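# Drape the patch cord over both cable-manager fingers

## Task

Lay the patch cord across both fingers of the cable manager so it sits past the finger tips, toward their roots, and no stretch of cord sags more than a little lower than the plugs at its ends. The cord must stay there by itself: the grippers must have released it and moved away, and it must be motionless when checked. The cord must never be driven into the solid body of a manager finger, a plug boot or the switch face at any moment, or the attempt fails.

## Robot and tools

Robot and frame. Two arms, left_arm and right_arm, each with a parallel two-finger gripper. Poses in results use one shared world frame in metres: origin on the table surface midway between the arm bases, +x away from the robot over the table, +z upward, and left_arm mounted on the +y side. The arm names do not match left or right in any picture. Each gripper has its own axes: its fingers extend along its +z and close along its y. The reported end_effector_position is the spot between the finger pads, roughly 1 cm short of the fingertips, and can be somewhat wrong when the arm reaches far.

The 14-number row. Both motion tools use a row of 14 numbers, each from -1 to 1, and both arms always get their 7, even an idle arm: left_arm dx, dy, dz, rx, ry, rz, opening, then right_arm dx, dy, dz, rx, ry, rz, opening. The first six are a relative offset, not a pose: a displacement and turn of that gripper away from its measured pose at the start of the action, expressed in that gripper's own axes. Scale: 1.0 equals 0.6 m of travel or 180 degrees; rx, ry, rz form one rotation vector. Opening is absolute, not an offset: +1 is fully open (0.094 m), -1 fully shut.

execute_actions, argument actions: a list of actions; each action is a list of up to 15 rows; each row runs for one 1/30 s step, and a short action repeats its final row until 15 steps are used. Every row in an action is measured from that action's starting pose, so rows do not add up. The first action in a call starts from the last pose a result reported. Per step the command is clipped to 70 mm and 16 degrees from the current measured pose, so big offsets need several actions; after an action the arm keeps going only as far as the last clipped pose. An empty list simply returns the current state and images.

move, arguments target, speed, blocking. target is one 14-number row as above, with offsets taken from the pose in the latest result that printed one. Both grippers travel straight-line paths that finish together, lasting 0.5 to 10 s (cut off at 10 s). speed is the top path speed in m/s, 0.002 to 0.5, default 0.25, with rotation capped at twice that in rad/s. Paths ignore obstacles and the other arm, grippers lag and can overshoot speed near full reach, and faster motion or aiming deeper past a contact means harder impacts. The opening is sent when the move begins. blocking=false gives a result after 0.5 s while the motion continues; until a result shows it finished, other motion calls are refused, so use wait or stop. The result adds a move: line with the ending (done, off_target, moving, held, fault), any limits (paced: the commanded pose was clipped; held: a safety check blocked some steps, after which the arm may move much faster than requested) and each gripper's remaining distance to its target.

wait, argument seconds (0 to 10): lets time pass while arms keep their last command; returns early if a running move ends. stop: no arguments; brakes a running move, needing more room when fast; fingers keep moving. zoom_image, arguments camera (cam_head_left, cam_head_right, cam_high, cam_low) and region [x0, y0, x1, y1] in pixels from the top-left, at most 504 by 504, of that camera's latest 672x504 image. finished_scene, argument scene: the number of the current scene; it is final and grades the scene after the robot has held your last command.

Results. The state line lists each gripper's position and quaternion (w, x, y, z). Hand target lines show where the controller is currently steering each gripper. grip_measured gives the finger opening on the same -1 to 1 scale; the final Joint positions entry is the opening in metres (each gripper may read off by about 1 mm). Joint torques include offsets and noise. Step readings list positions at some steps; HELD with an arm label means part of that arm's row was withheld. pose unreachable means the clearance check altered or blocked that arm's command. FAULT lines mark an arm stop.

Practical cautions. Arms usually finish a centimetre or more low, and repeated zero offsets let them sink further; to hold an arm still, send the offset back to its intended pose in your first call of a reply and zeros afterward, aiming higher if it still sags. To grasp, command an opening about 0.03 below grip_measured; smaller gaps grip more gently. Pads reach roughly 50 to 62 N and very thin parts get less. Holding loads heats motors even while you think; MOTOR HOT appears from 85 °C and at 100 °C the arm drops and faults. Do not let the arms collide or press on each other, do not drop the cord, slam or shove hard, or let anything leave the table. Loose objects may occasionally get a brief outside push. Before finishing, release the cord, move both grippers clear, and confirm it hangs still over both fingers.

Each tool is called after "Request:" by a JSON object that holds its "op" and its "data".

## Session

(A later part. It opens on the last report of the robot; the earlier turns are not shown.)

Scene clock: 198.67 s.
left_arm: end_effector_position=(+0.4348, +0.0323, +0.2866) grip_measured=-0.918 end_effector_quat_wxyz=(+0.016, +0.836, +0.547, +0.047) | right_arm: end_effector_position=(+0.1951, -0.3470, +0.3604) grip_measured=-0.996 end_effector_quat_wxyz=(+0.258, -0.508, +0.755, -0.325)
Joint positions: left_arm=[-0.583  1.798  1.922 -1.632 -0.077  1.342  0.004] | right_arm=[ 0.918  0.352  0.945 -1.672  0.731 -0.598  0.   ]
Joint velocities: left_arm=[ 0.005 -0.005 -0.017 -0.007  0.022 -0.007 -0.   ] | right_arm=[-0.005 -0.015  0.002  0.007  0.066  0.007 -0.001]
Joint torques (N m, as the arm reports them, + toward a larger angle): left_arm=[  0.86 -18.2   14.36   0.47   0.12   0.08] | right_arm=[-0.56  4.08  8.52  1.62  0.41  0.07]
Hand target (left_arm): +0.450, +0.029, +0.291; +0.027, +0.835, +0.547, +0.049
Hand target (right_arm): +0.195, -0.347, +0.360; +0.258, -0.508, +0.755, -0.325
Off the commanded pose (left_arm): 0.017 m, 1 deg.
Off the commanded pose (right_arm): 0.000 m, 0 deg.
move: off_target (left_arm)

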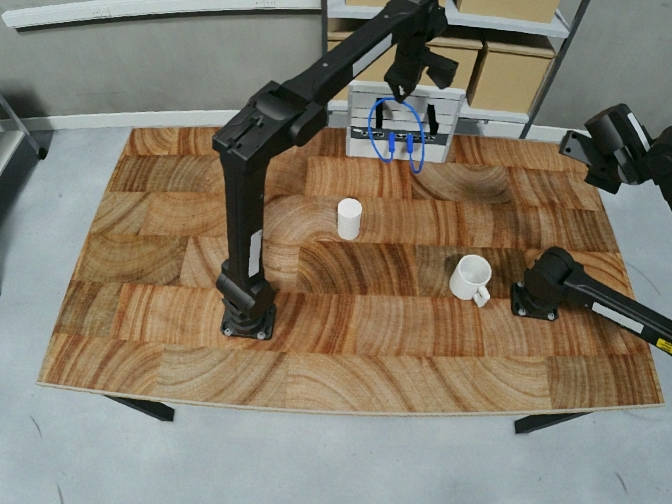

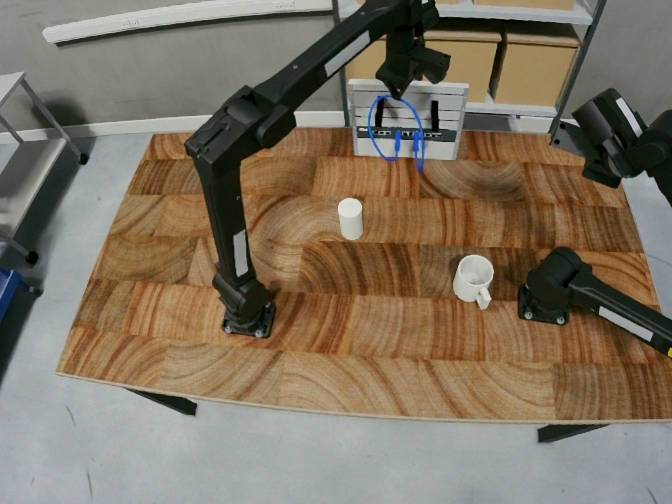

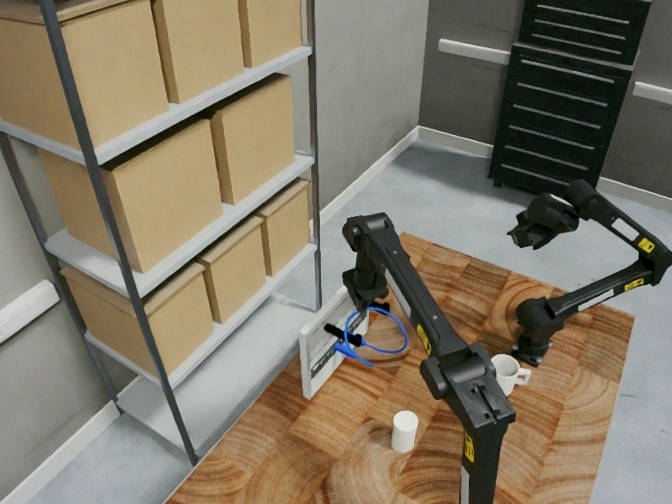

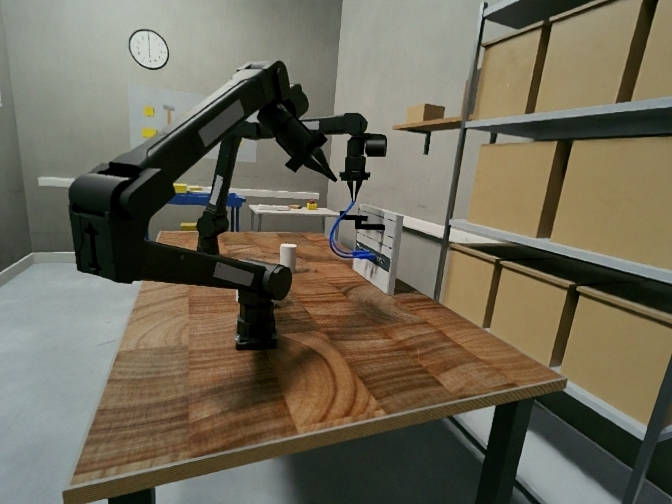

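Request:
{"op": "move", "data": {"target": [-0.033,0.068,-0.005,0,0,-0.11,-0.94,0,0,0,0,0,0,-1], "speed": 0.08}}

Request:
{"op": "zoom_image", "data": {"camera": "cam_head_right", "region": [320, 50, 500, 210]}}

Request:
{"op": "zoom_image", "data": {"camera": "cam_low", "region": [280, 160, 420, 300]}}

Request:
{"op": "zoom_image", "data": {"camera": "cam_high", "region": [290, 240, 460, 410]}}

Scene clock: 215.87 s.
left_arm: end_effector_position=(+0.4576, +0.0112, +0.2901) grip_measured=-0.917 end_effector_quat_wxyz=(+0.028, +0.729, +0.682, +0.044) | right_arm: end_effector_position=(+0.1951, -0.3470, +0.3604) grip_measured=-0.996 end_effector_quat_wxyz=(+0.258, -0.508, +0.755, -0.325)
Joint positions: left_arm=[-0.588  1.89   2.063 -1.674 -0.077  0.991  0.004] | right_arm=[ 0.918  0.352  0.945 -1.672  0.731 -0.598  0.   ]
Joint velocities: left_arm=[ 0.015  0.005 -0.002  0.017 -0.095 -0.081  0.001] | right_arm=[ 0.015 -0.024 -0.002 -0.012  0.095 -0.022 -0.   ]
Joint torques (N m, as the arm reports them, + toward a larger angle): left_arm=[ -0.88 -19.35  14.25   0.2   -0.1   -0.08] | right_arm=[-0.6   4.05  8.54  1.62  0.41  0.07]
Hand target (left_arm): +0.463, -0.002, +0.291; +0.033, +0.730, +0.682, +0.045
Hand target (right_arm): +0.195, -0.347, +0.360; +0.258, -0.508, +0.755, -0.325
Off the commanded pose (left_arm): 0.015 m, 0 deg.
Off the commanded pose (right_arm): 0.000 m, 0 deg.
joint sent to its limit (left arm) — the command would take joint 4 (wrist pitch) past its lower limit, so that joint was sent only as far as its limit.
move: off_target (left_arm)

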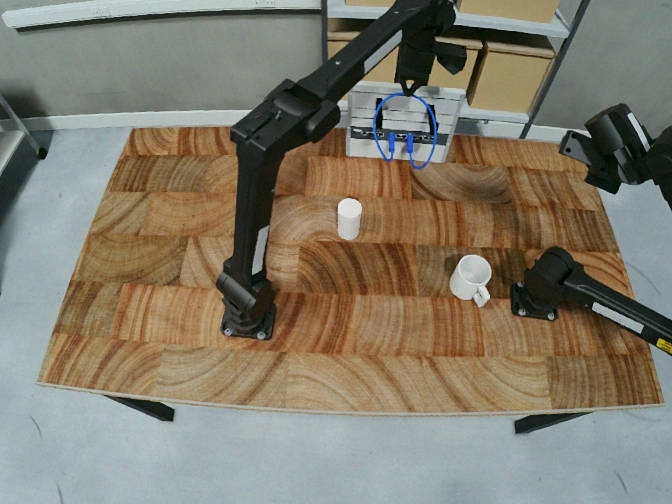

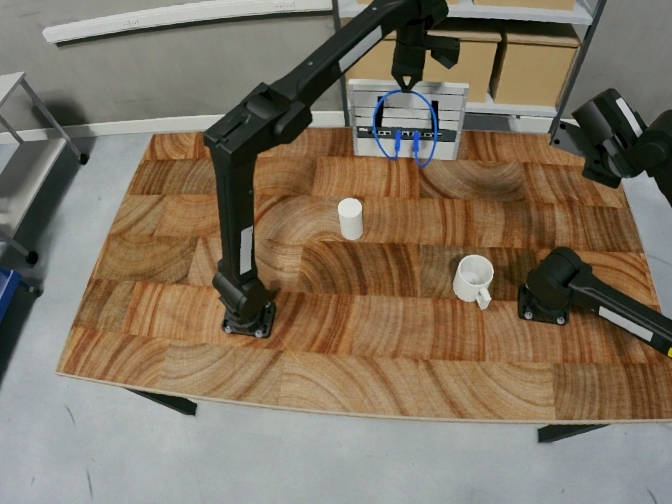

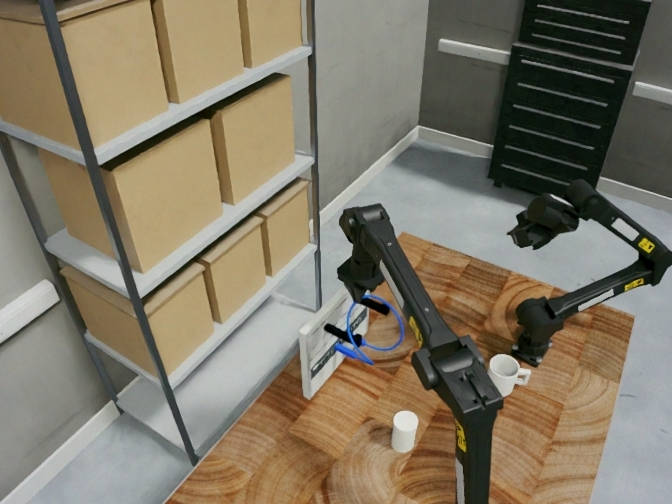

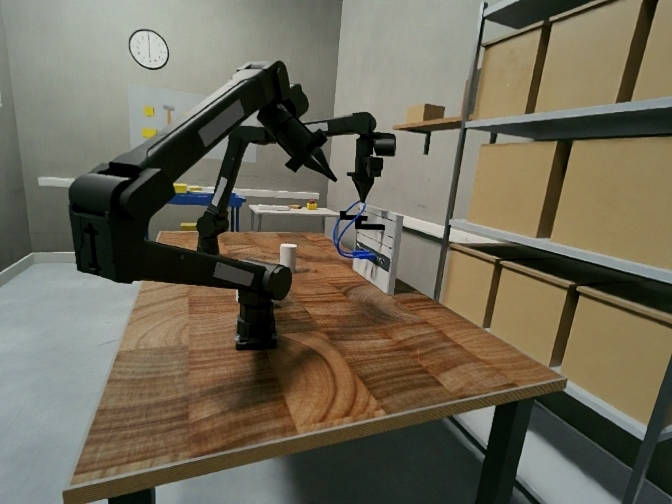

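Region (320, 50, 500, 210) of cam_head_right's 672x504 image, scaled by 2.800, with more detail than that image has.

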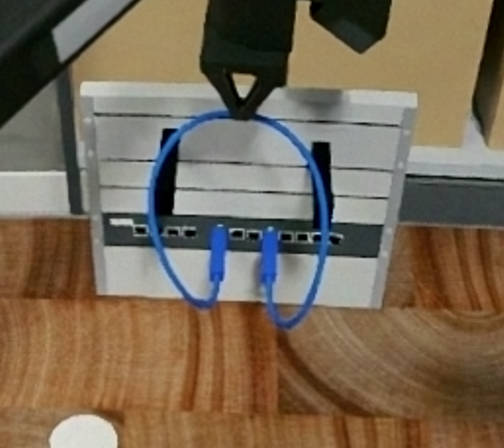

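Region (280, 160, 420, 300) of cam_low's 672x504 image, scaled by 3.600, with more detail than that image has.

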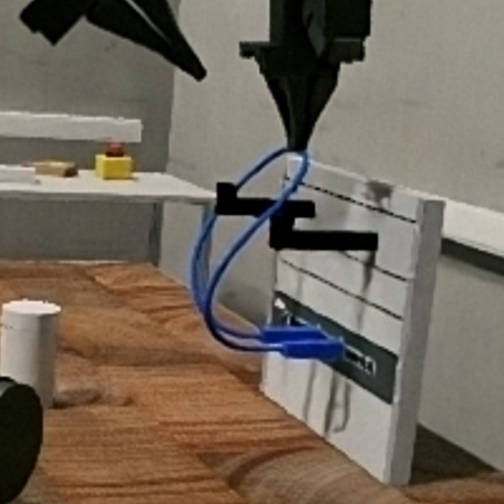

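Region (290, 240, 460, 410) of cam_high's 672x504 image, scaled by 2.965, with more detail than that image has.

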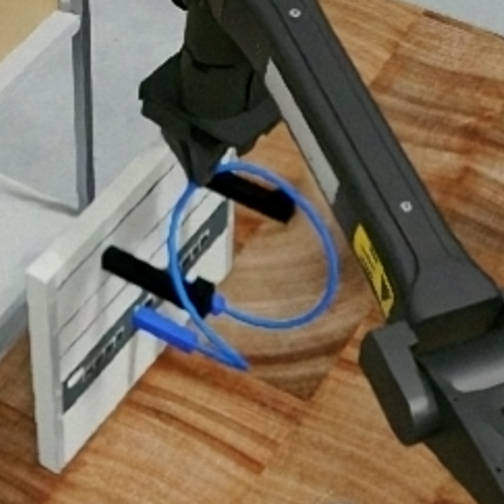

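Request:
{"op": "move", "data": {"target": [-0.05,0.005,0,0,-0.05,-0.06,-0.94,0,0,0,0,0,0,-1], "speed": 0.05}}

Request:
{"op": "zoom_image", "data": {"camera": "cam_head_right", "region": [320, 50, 500, 210]}}

Request:
{"op": "zoom_image", "data": {"camera": "cam_low", "region": [280, 160, 420, 300]}}

Request:
{"op": "zoom_image", "data": {"camera": "cam_high", "region": [290, 240, 460, 410]}}

Scene clock: 228.47 s.
left_arm: end_effector_position=(+0.4610, -0.0170, +0.2874) grip_measured=-0.917 end_effector_quat_wxyz=(+0.079, +0.665, +0.742, -0.015) | right_arm: end_effector_position=(+0.1951, -0.3470, +0.3604) grip_measured=-0.996 end_effector_quat_wxyz=(+0.258, -0.508, +0.755, -0.325)
Joint positions: left_arm=[-0.588  1.884  2.043 -1.574  0.042  0.809  0.004] | right_arm=[ 0.918  0.352  0.945 -1.672  0.731 -0.598  0.   ]
Joint velocities: left_arm=[-0.015 -0.015 -0.007  0.002  0.007  0.051 -0.   ] | right_arm=[-0.005 -0.005  0.007 -0.007  0.066  0.007  0.   ]
Joint torques (N m, as the arm reports them, + toward a larger angle): left_arm=[ -0.21 -23.88   8.81   1.37   0.23  -0.08] | right_arm=[-0.59  4.12  8.54  1.6   0.41  0.07]
Hand target (left_arm): +0.458, -0.019, +0.290; +0.085, +0.663, +0.744, -0.017
Hand target (right_arm): +0.195, -0.347, +0.360; +0.258, -0.508, +0.755, -0.325
Off the commanded pose (left_arm): 0.004 m, 1 deg.
Off the commanded pose (right_arm): 0.000 m, 0 deg.
move: done

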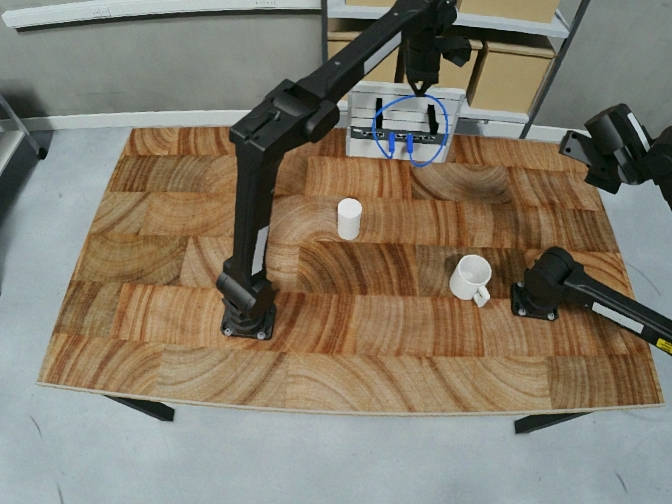

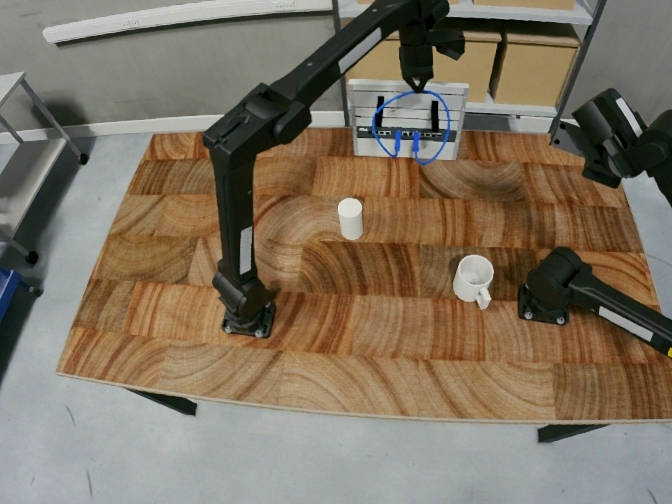

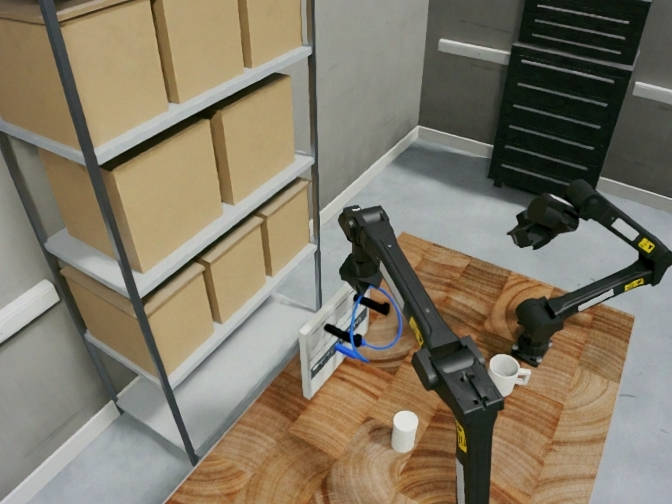

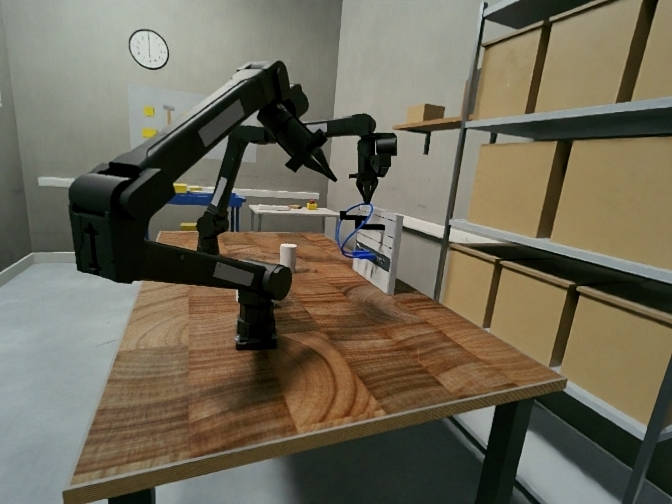

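Region (320, 50, 500, 210) of cam_head_right's 672x504 image, scaled by 2.800, with more detail than that image has.

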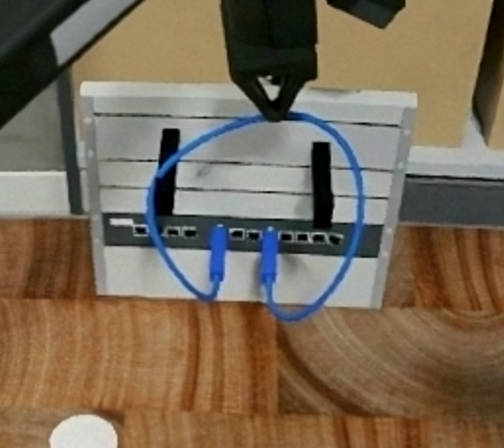

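Region (280, 160, 420, 300) of cam_low's 672x504 image, scaled by 3.600, with more detail than that image has.

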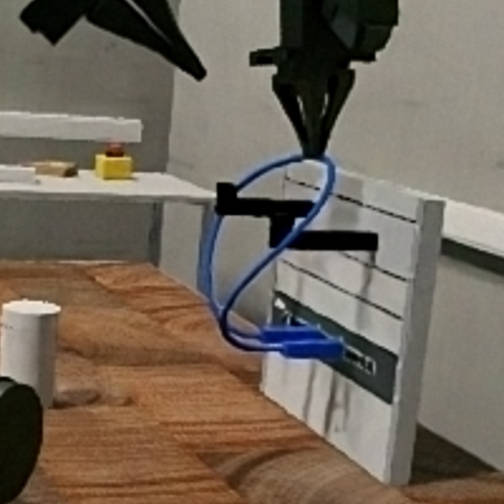

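Region (290, 240, 460, 410) of cam_high's 672x504 image, scaled by 2.965, with more detail than that image has.

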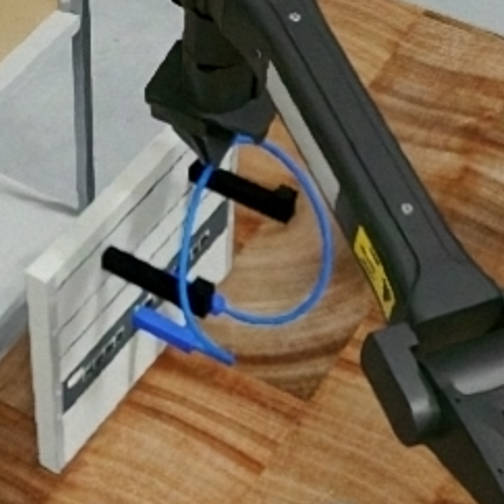

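Request:
{"op": "move", "data": {"target": [0.035,-0.012,0.065,0,0.02,0.02,-0.94,0,0,0,0,0,0,-1], "speed": 0.05}}

Request:
{"op": "zoom_image", "data": {"camera": "cam_head_right", "region": [320, 50, 500, 210]}}

Request:
{"op": "zoom_image", "data": {"camera": "cam_low", "region": [280, 160, 420, 300]}}

Scene clock: 245.37 s.
left_arm: end_effector_position=(+0.4556, -0.0037, +0.2437) grip_measured=-0.917 end_effector_quat_wxyz=(+0.051, +0.685, +0.726, +0.006) | right_arm: end_effector_position=(+0.1951, -0.3470, +0.3604) grip_measured=-0.996 end_effector_quat_wxyz=(+0.258, -0.508, +0.755, -0.325)
Joint positions: left_arm=[-0.588  1.872  1.914 -1.51  -0.001  0.864  0.004] | right_arm=[ 0.918  0.352  0.945 -1.672  0.731 -0.598  0.   ]
Joint velocities: left_arm=[-0.005 -0.015 -0.002 -0.017 -0.007  0.095 -0.   ] | right_arm=[ 0.005 -0.015 -0.002  0.007  0.037 -0.007 -0.002]
Joint torques (N m, as the arm reports them, + toward a larger angle): left_arm=[  0.12 -23.67   8.89   1.16  -0.17   0.13] | right_arm=[-0.59  4.14  8.52  1.6   0.41  0.07]
Hand target (left_arm): +0.455, -0.002, +0.245; +0.056, +0.689, +0.723, +0.009
Hand target (right_arm): +0.195, -0.347, +0.360; +0.258, -0.508, +0.755, -0.325
Off the commanded pose (left_arm): 0.002 m, 1 deg.
Off the commanded pose (right_arm): 0.000 m, 0 deg.
move: done

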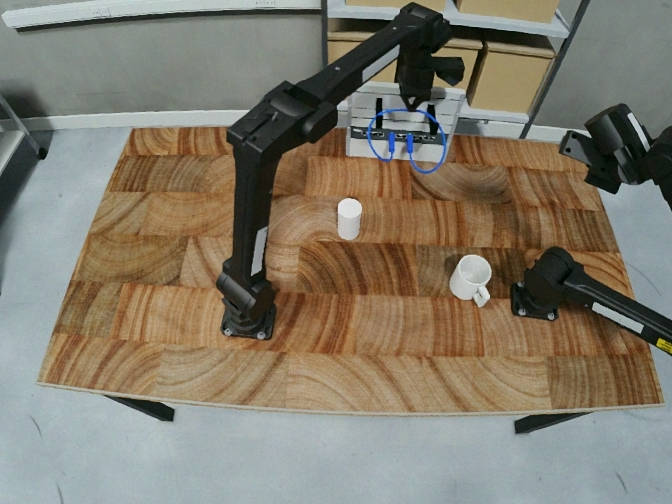

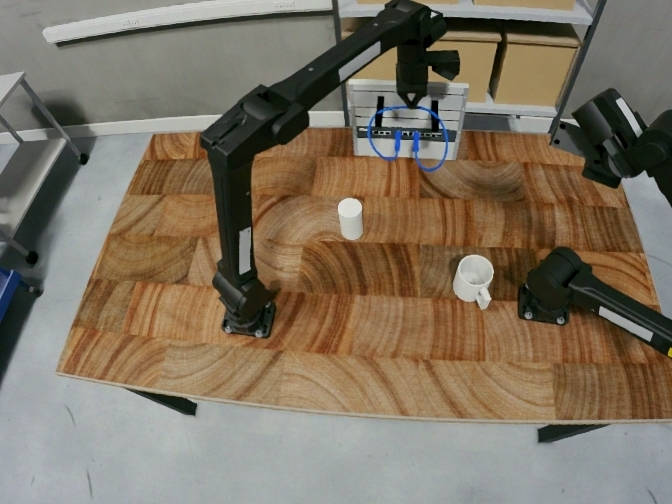

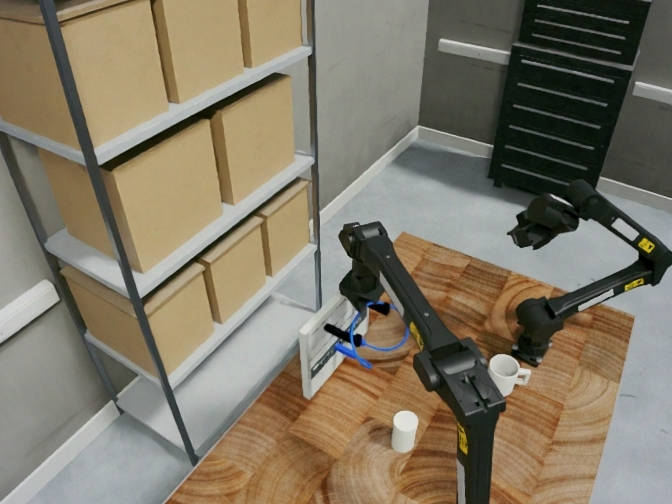

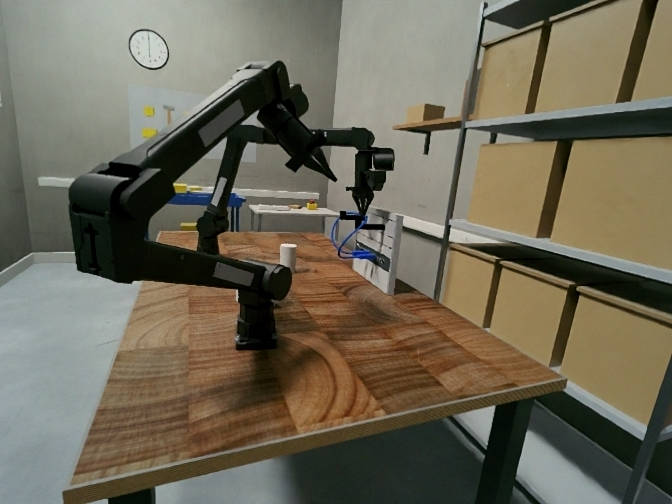

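Region (320, 50, 500, 210) of cam_head_right's 672x504 image, scaled by 2.800, with more detail than that image has.

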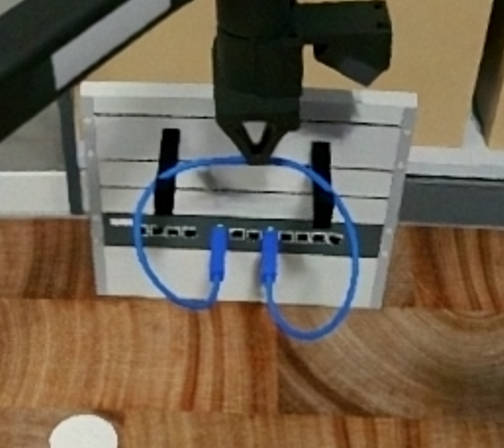

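Region (280, 160, 420, 300) of cam_low's 672x504 image, scaled by 3.600, with more detail than that image has.

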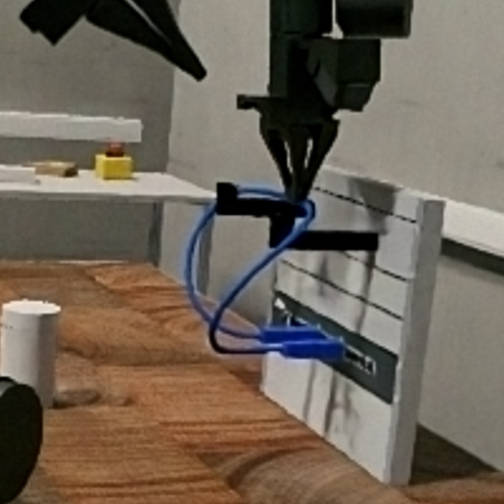

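Request:
{"op": "execute_actions", "data": {"actions": [[[0,0,0,0,0,0,-0.9,0,0,0,0,0,0,-1],[0,0,0,0,0,0,-0.89,0,0,0,0,0,0,-1],[0,0,0,0,0,0,-0.88,0,0,0,0,0,0,-1],[0,0,0,0,0,0,-0.87,0,0,0,0,0,0,-1]],[[0,0,0,0,0,0,-0.7,0,0,0,0,0,0,-1]]]}}

Request:
{"op": "move", "data": {"target": [0,0,-0.11,0,0,0,-0.7,0,0,0,0,0,0,-1], "speed": 0.1}}

Request:
{"op": "zoom_image", "data": {"camera": "cam_head_right", "region": [320, 50, 500, 210]}}

Request:
{"op": "zoom_image", "data": {"camera": "cam_low", "region": [280, 160, 420, 300]}}

Scene clock: 255.40 s.
left_arm: end_effector_position=(+0.4557, -0.0037, +0.2442) grip_measured=-0.703 end_effector_quat_wxyz=(+0.052, +0.686, +0.726, +0.006) | right_arm: end_effector_position=(+0.1951, -0.3470, +0.3604) grip_measured=-0.996 end_effector_quat_wxyz=(+0.258, -0.508, +0.755, -0.325)
Joint positions: left_arm=[-0.588  1.871  1.914 -1.509 -0.001  0.865  0.014] | right_arm=[ 0.918  0.352  0.945 -1.672  0.731 -0.598  0.   ]
Joint velocities: left_arm=[-0.005  0.005 -0.012 -0.027  0.007 -0.022 -0.   ] | right_arm=[ 0.015 -0.015 -0.012 -0.007 -0.022  0.022  0.   ]
Joint torques (N m, as the arm reports them, + toward a larger angle): left_arm=[  0.11 -22.54   9.91   0.64   0.01   0.01] | right_arm=[-0.59  4.09  8.53  1.61  0.41  0.07]
Hand target (left_arm): +0.456, -0.004, +0.244; +0.052, +0.686, +0.726, +0.006
Hand target (right_arm): +0.195, -0.347, +0.360; +0.258, -0.508, +0.755, -0.325
Off the commanded pose (left_arm): 0.000 m, 0 deg.
Off the commanded pose (right_arm): 0.000 m, 0 deg.
Step readings (end_effector_position; steps 1 to 15: 1st action; 16 to 30: 2nd action):
0: left_arm (+0.4557, -0.0037, +0.2442) | right_arm (+0.1951, -0.3470, +0.3604)
1: left_arm (+0.4557, -0.0037, +0.2442) | right_arm (+0.1951, -0.3470, +0.3604)
2: left_arm (+0.4557, -0.0037, +0.2442) | right_arm (+0.1951, -0.3470, +0.3604)
4: left_arm (+0.4557, -0.0037, +0.2442) | right_arm (+0.1951, -0.3470, +0.3604)
8: left_arm (+0.4557, -0.0037, +0.2442) | right_arm (+0.1951, -0.3470, +0.3604)
15: left_arm (+0.4557, -0.0037, +0.2442) | right_arm (+0.1951, -0.3470, +0.3604)
16: left_arm (+0.4557, -0.0037, +0.2442) | right_arm (+0.1951, -0.3470, +0.3604)
17: left_arm (+0.4557, -0.0037, +0.2442) | right_arm (+0.1951, -0.3470, +0.3604)
19: left_arm (+0.4557, -0.0037, +0.2442) | right_arm (+0.1951, -0.3470, +0.3604)
23: left_arm (+0.4557, -0.0037, +0.2442) | right_arm (+0.1951, -0.3470, +0.3604)
30: end_effector_position above

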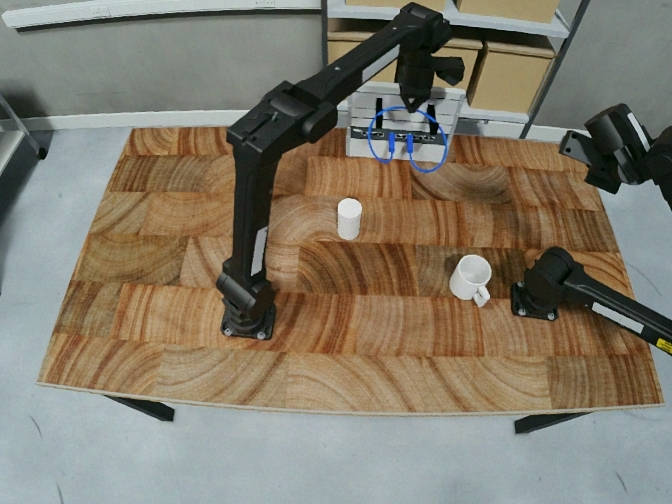

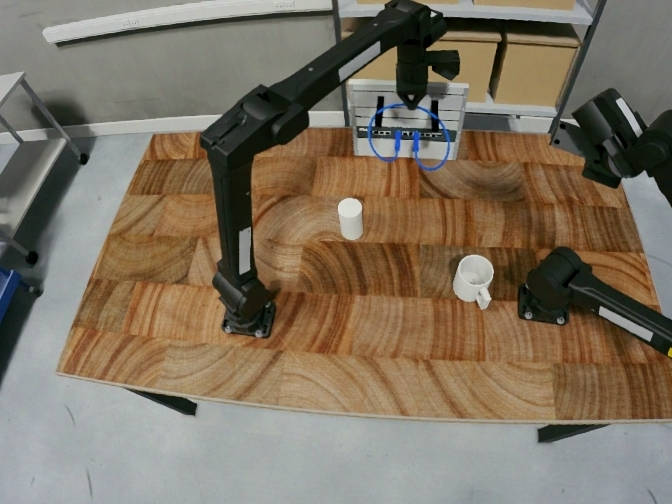

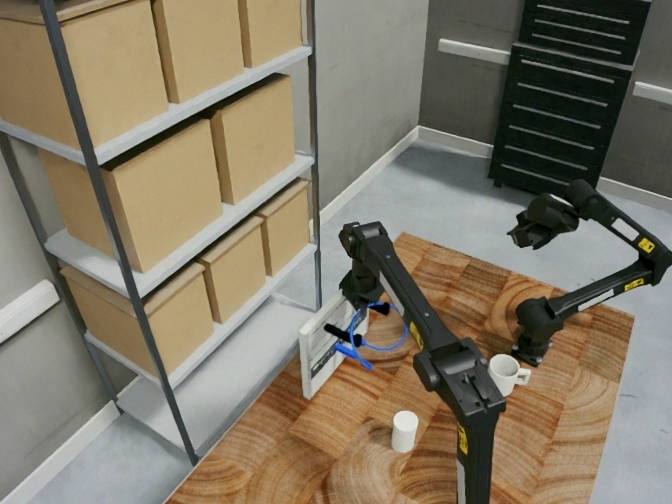

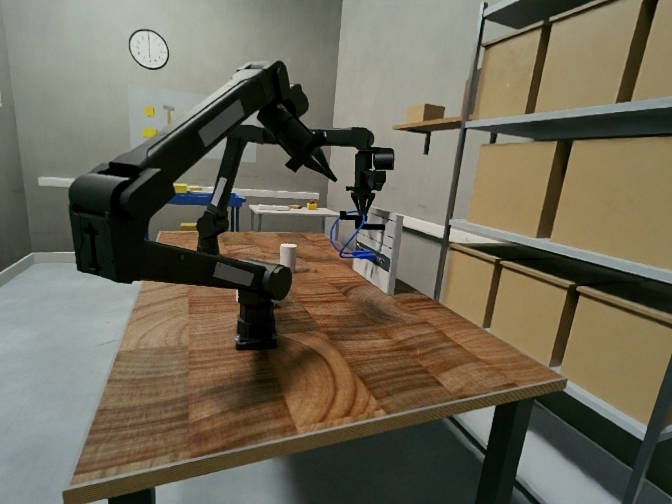

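Scene clock: 256.40 s.
left_arm: end_effector_position=(+0.4458, +0.0038, +0.2956) grip_measured=-0.703 end_effector_quat_wxyz=(+0.039, +0.686, +0.726, +0.005) | right_arm: end_effector_position=(+0.1951, -0.3470, +0.3604) grip_measured=-0.996 end_effector_quat_wxyz=(+0.258, -0.508, +0.755, -0.325)
Joint positions: left_arm=[-0.588  1.871  2.051 -1.672 -0.001  0.865  0.014] | right_arm=[ 0.918  0.352  0.945 -1.672  0.731 -0.598  0.   ]
Joint velocities: left_arm=[-0.005 -0.044  0.002 -0.017 -0.11  -0.037 -0.003] | right_arm=[-0.015 -0.005  0.002 -0.022  0.051 -0.022 -0.   ]
Joint torques (N m, as the arm reports them, + toward a larger angle): left_arm=[  0.16 -21.78  13.56   0.13   0.02   0.03] | right_arm=[-0.59  4.12  8.53  1.61  0.41  0.07]
Hand target (left_arm): +0.451, +0.001, +0.310; +0.054, +0.686, +0.726, +0.006
Hand target (right_arm): +0.195, -0.347, +0.360; +0.258, -0.508, +0.755, -0.325
Off the commanded pose (left_arm): 0.015 m, 2 deg.
Off the commanded pose (right_arm): 0.000 m, 0 deg.
joint sent to its limit (left arm) — the command would take joint 4 (wrist pitch) past its lower limit, so that joint was sent only as far as its limit.
move: off_target (left_arm)

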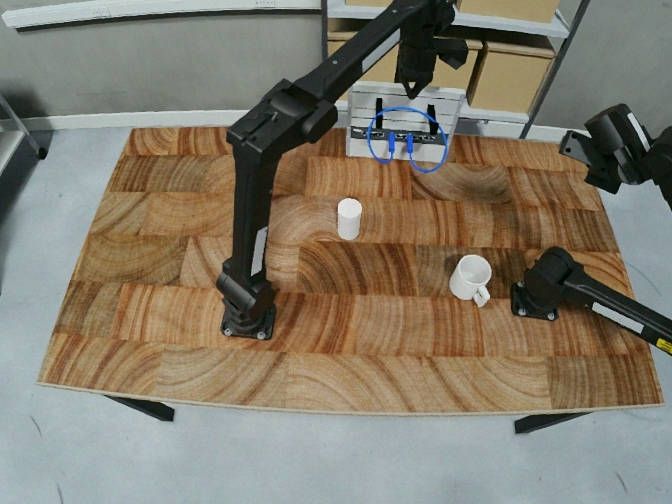

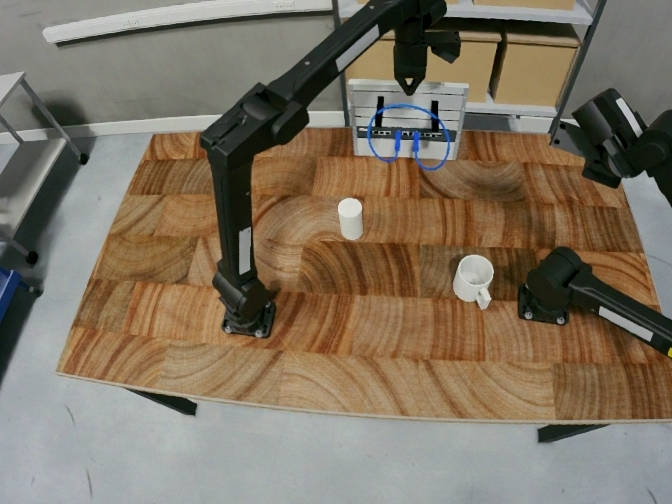

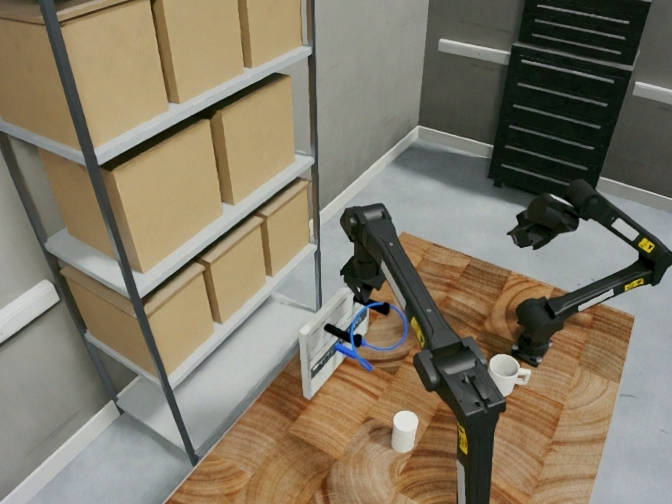

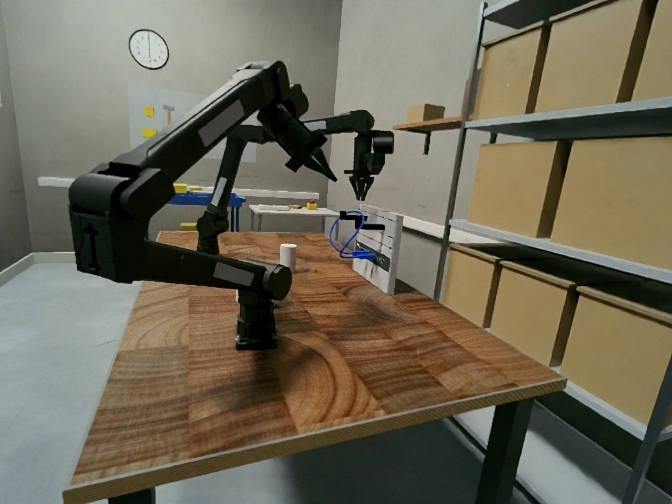

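Region (320, 50, 500, 210) of cam_head_right's 672x504 image, scaled by 2.800, with more detail than that image has.

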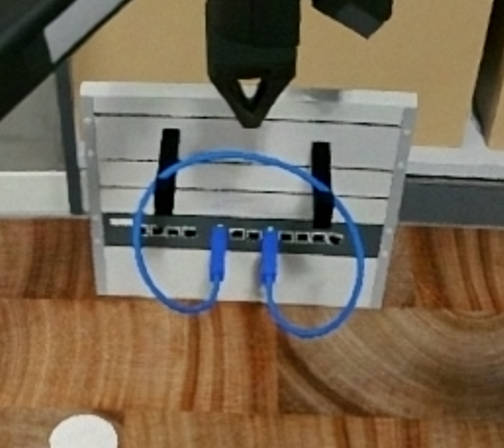

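Region (280, 160, 420, 300) of cam_low's 672x504 image, scaled by 3.600, with more detail than that image has.

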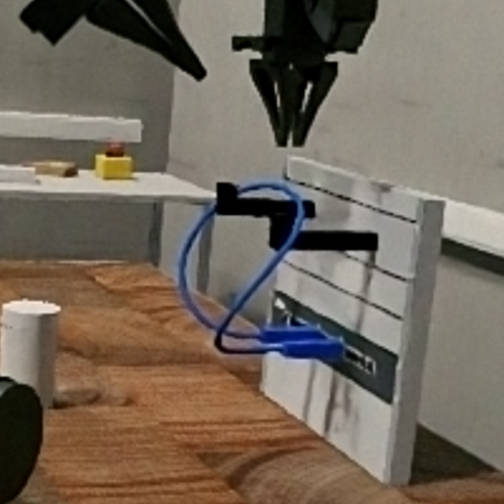

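Request:
{"op": "move", "data": {"target": [0.4,-0.3,-0.03,0,0,0,-0.7,0,0,0,0,0,0,-1], "speed": 0.3}}

Request:
{"op": "wait", "data": {"seconds": 5}}

Request:
{"op": "zoom_image", "data": {"camera": "cam_head_right", "region": [320, 50, 500, 210]}}

Request:
{"op": "zoom_image", "data": {"camera": "cam_low", "region": [280, 160, 420, 300]}}

Scene clock: 266.13 s.
left_arm: end_effector_position=(+0.2560, +0.2355, +0.3023) grip_measured=-0.703 end_effector_quat_wxyz=(+0.051, +0.684, +0.727, +0.011) | right_arm: end_effector_position=(+0.1951, -0.3470, +0.3604) grip_measured=-0.996 end_effector_quat_wxyz=(+0.258, -0.508, +0.755, -0.325)
Joint positions: left_arm=[-0.353  1.088  1.218 -1.597  0.013  1.095  0.014] | right_arm=[ 0.918  0.352  0.945 -1.672  0.731 -0.598  0.   ]
Joint velocities: left_arm=[-0.015 -0.005  0.012 -0.007  0.007  0.007  0.   ] | right_arm=[-0.005 -0.005  0.017 -0.017 -0.007 -0.051 -0.001]
Joint torques (N m, as the arm reports them, + toward a larger angle): left_arm=[ 0.59 -6.01  8.81  0.35  0.2   0.11] | right_arm=[-0.58  4.11  8.53  1.61  0.41  0.07]
Hand target (left_arm): +0.255, +0.237, +0.294; +0.037, +0.687, +0.726, +0.005
Hand target (right_arm): +0.195, -0.347, +0.360; +0.258, -0.508, +0.755, -0.325
Off the commanded pose (left_arm): 0.012 m, 2 deg.
Off the commanded pose (right_arm): 0.000 m, 0 deg.
move: off_target (left_arm)

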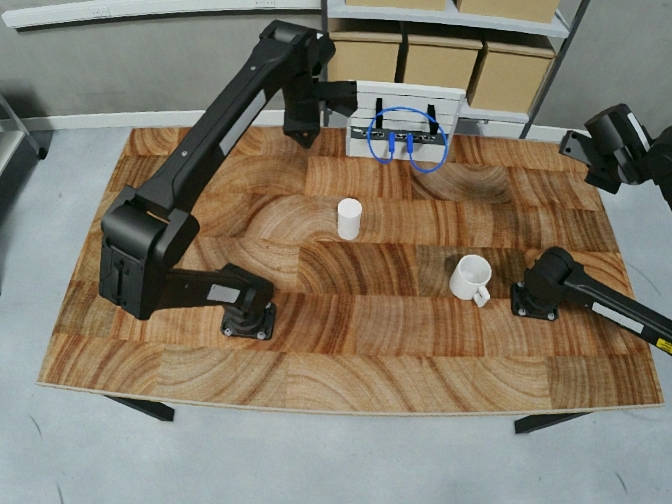

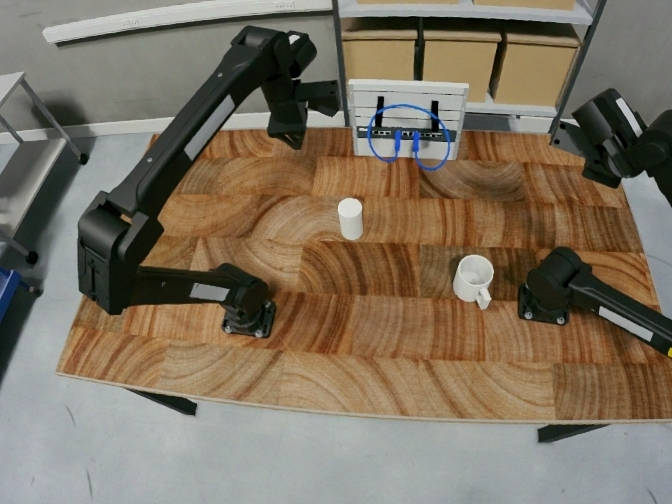

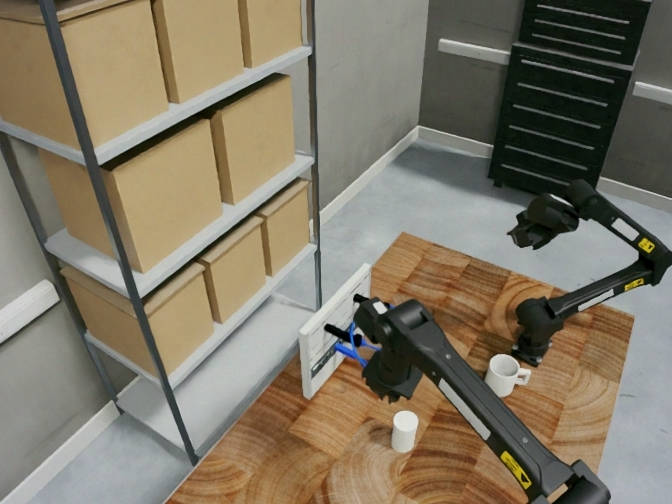

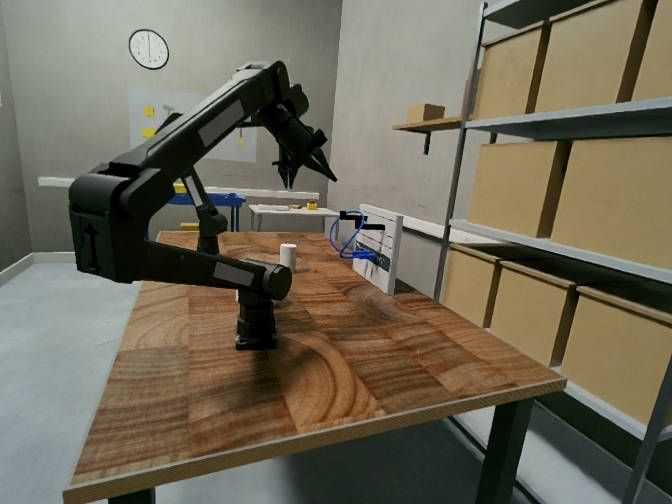

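Scene clock: 271.13 s.
left_arm: end_effector_position=(+0.2560, +0.2355, +0.3023) grip_measured=-0.703 end_effector_quat_wxyz=(+0.051, +0.685, +0.726, +0.011) | right_arm: end_effector_position=(+0.1951, -0.3470, +0.3604) grip_measured=-0.996 end_effector_quat_wxyz=(+0.258, -0.508, +0.755, -0.325)
Joint positions: left_arm=[-0.353  1.088  1.218 -1.597  0.013  1.097  0.014] | right_arm=[ 0.918  0.352  0.945 -1.672  0.731 -0.598  0.   ]
Joint velocities: left_arm=[ 0.005  0.005  0.012 -0.022  0.007 -0.022 -0.   ] | right_arm=[-0.005  0.005 -0.002 -0.007  0.066  0.007  0.001]
Joint torques (N m, as the arm reports them, + toward a larger angle): left_arm=[ 0.57 -5.92  8.79  0.36  0.19  0.11] | right_arm=[-0.58  4.09  8.52  1.61  0.41  0.07]
Hand target (left_arm): +0.255, +0.237, +0.294; +0.037, +0.686, +0.726, +0.005
Hand target (right_arm): +0.195, -0.347, +0.360; +0.258, -0.508, +0.755, -0.325
Off the commanded pose (left_arm): 0.012 m, 2 deg.
Off the commanded pose (right_arm): 0.000 m, 0 deg.
wait: 5.00 s; at rest by 0.17 s

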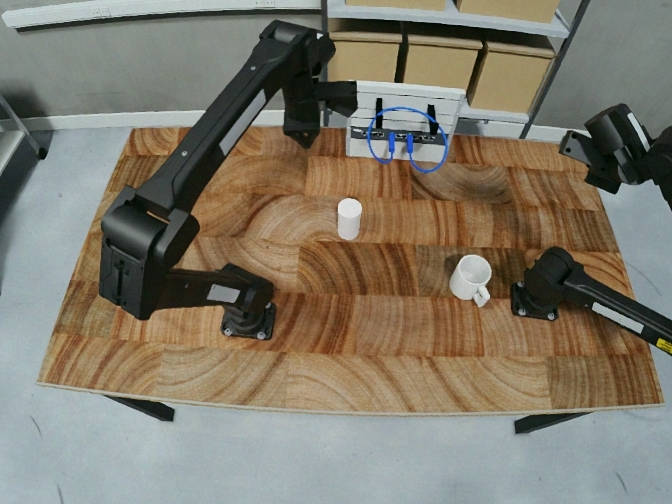

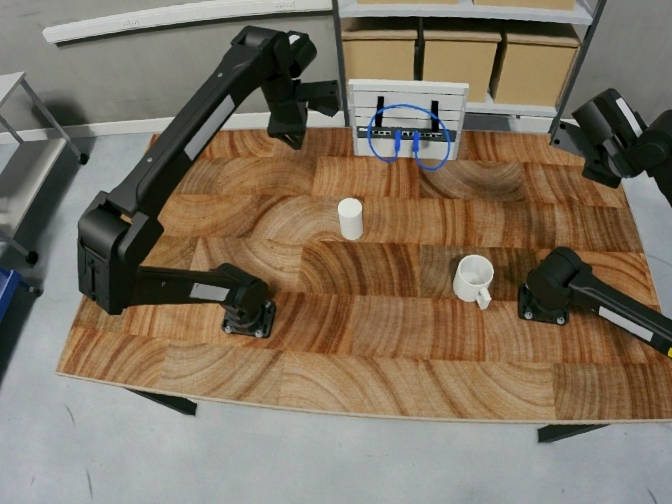

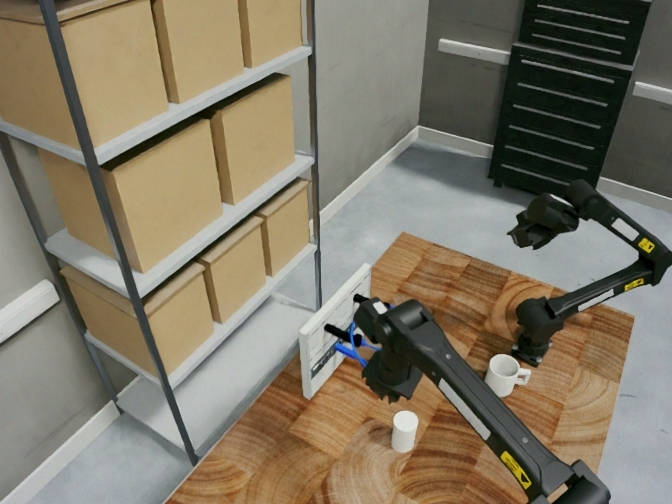

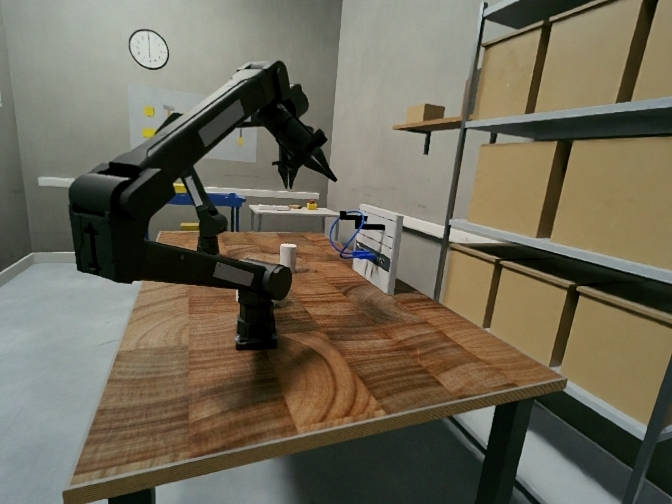

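Region (320, 50, 500, 210) of cam_head_right's 672x504 image, scaled by 2.800, with more detail than that image has.

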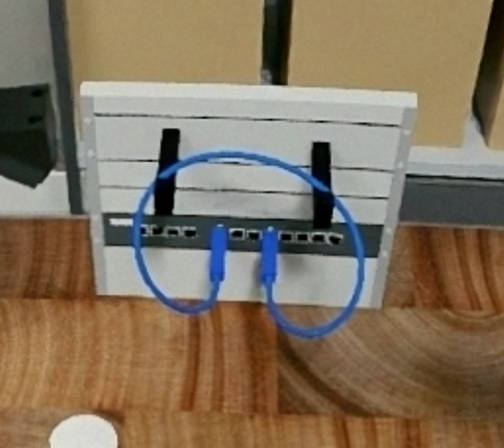

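Region (280, 160, 420, 300) of cam_low's 672x504 image, scaled by 3.600, with more detail than that image has.

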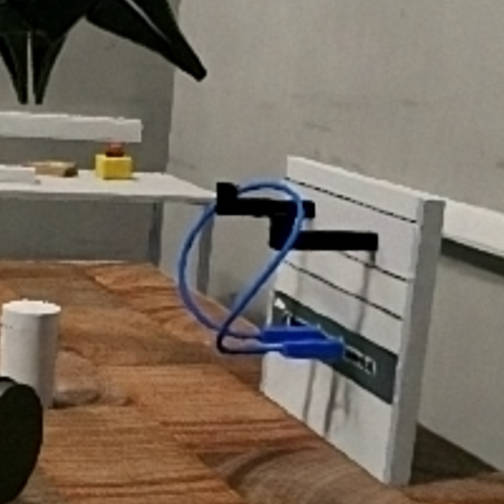

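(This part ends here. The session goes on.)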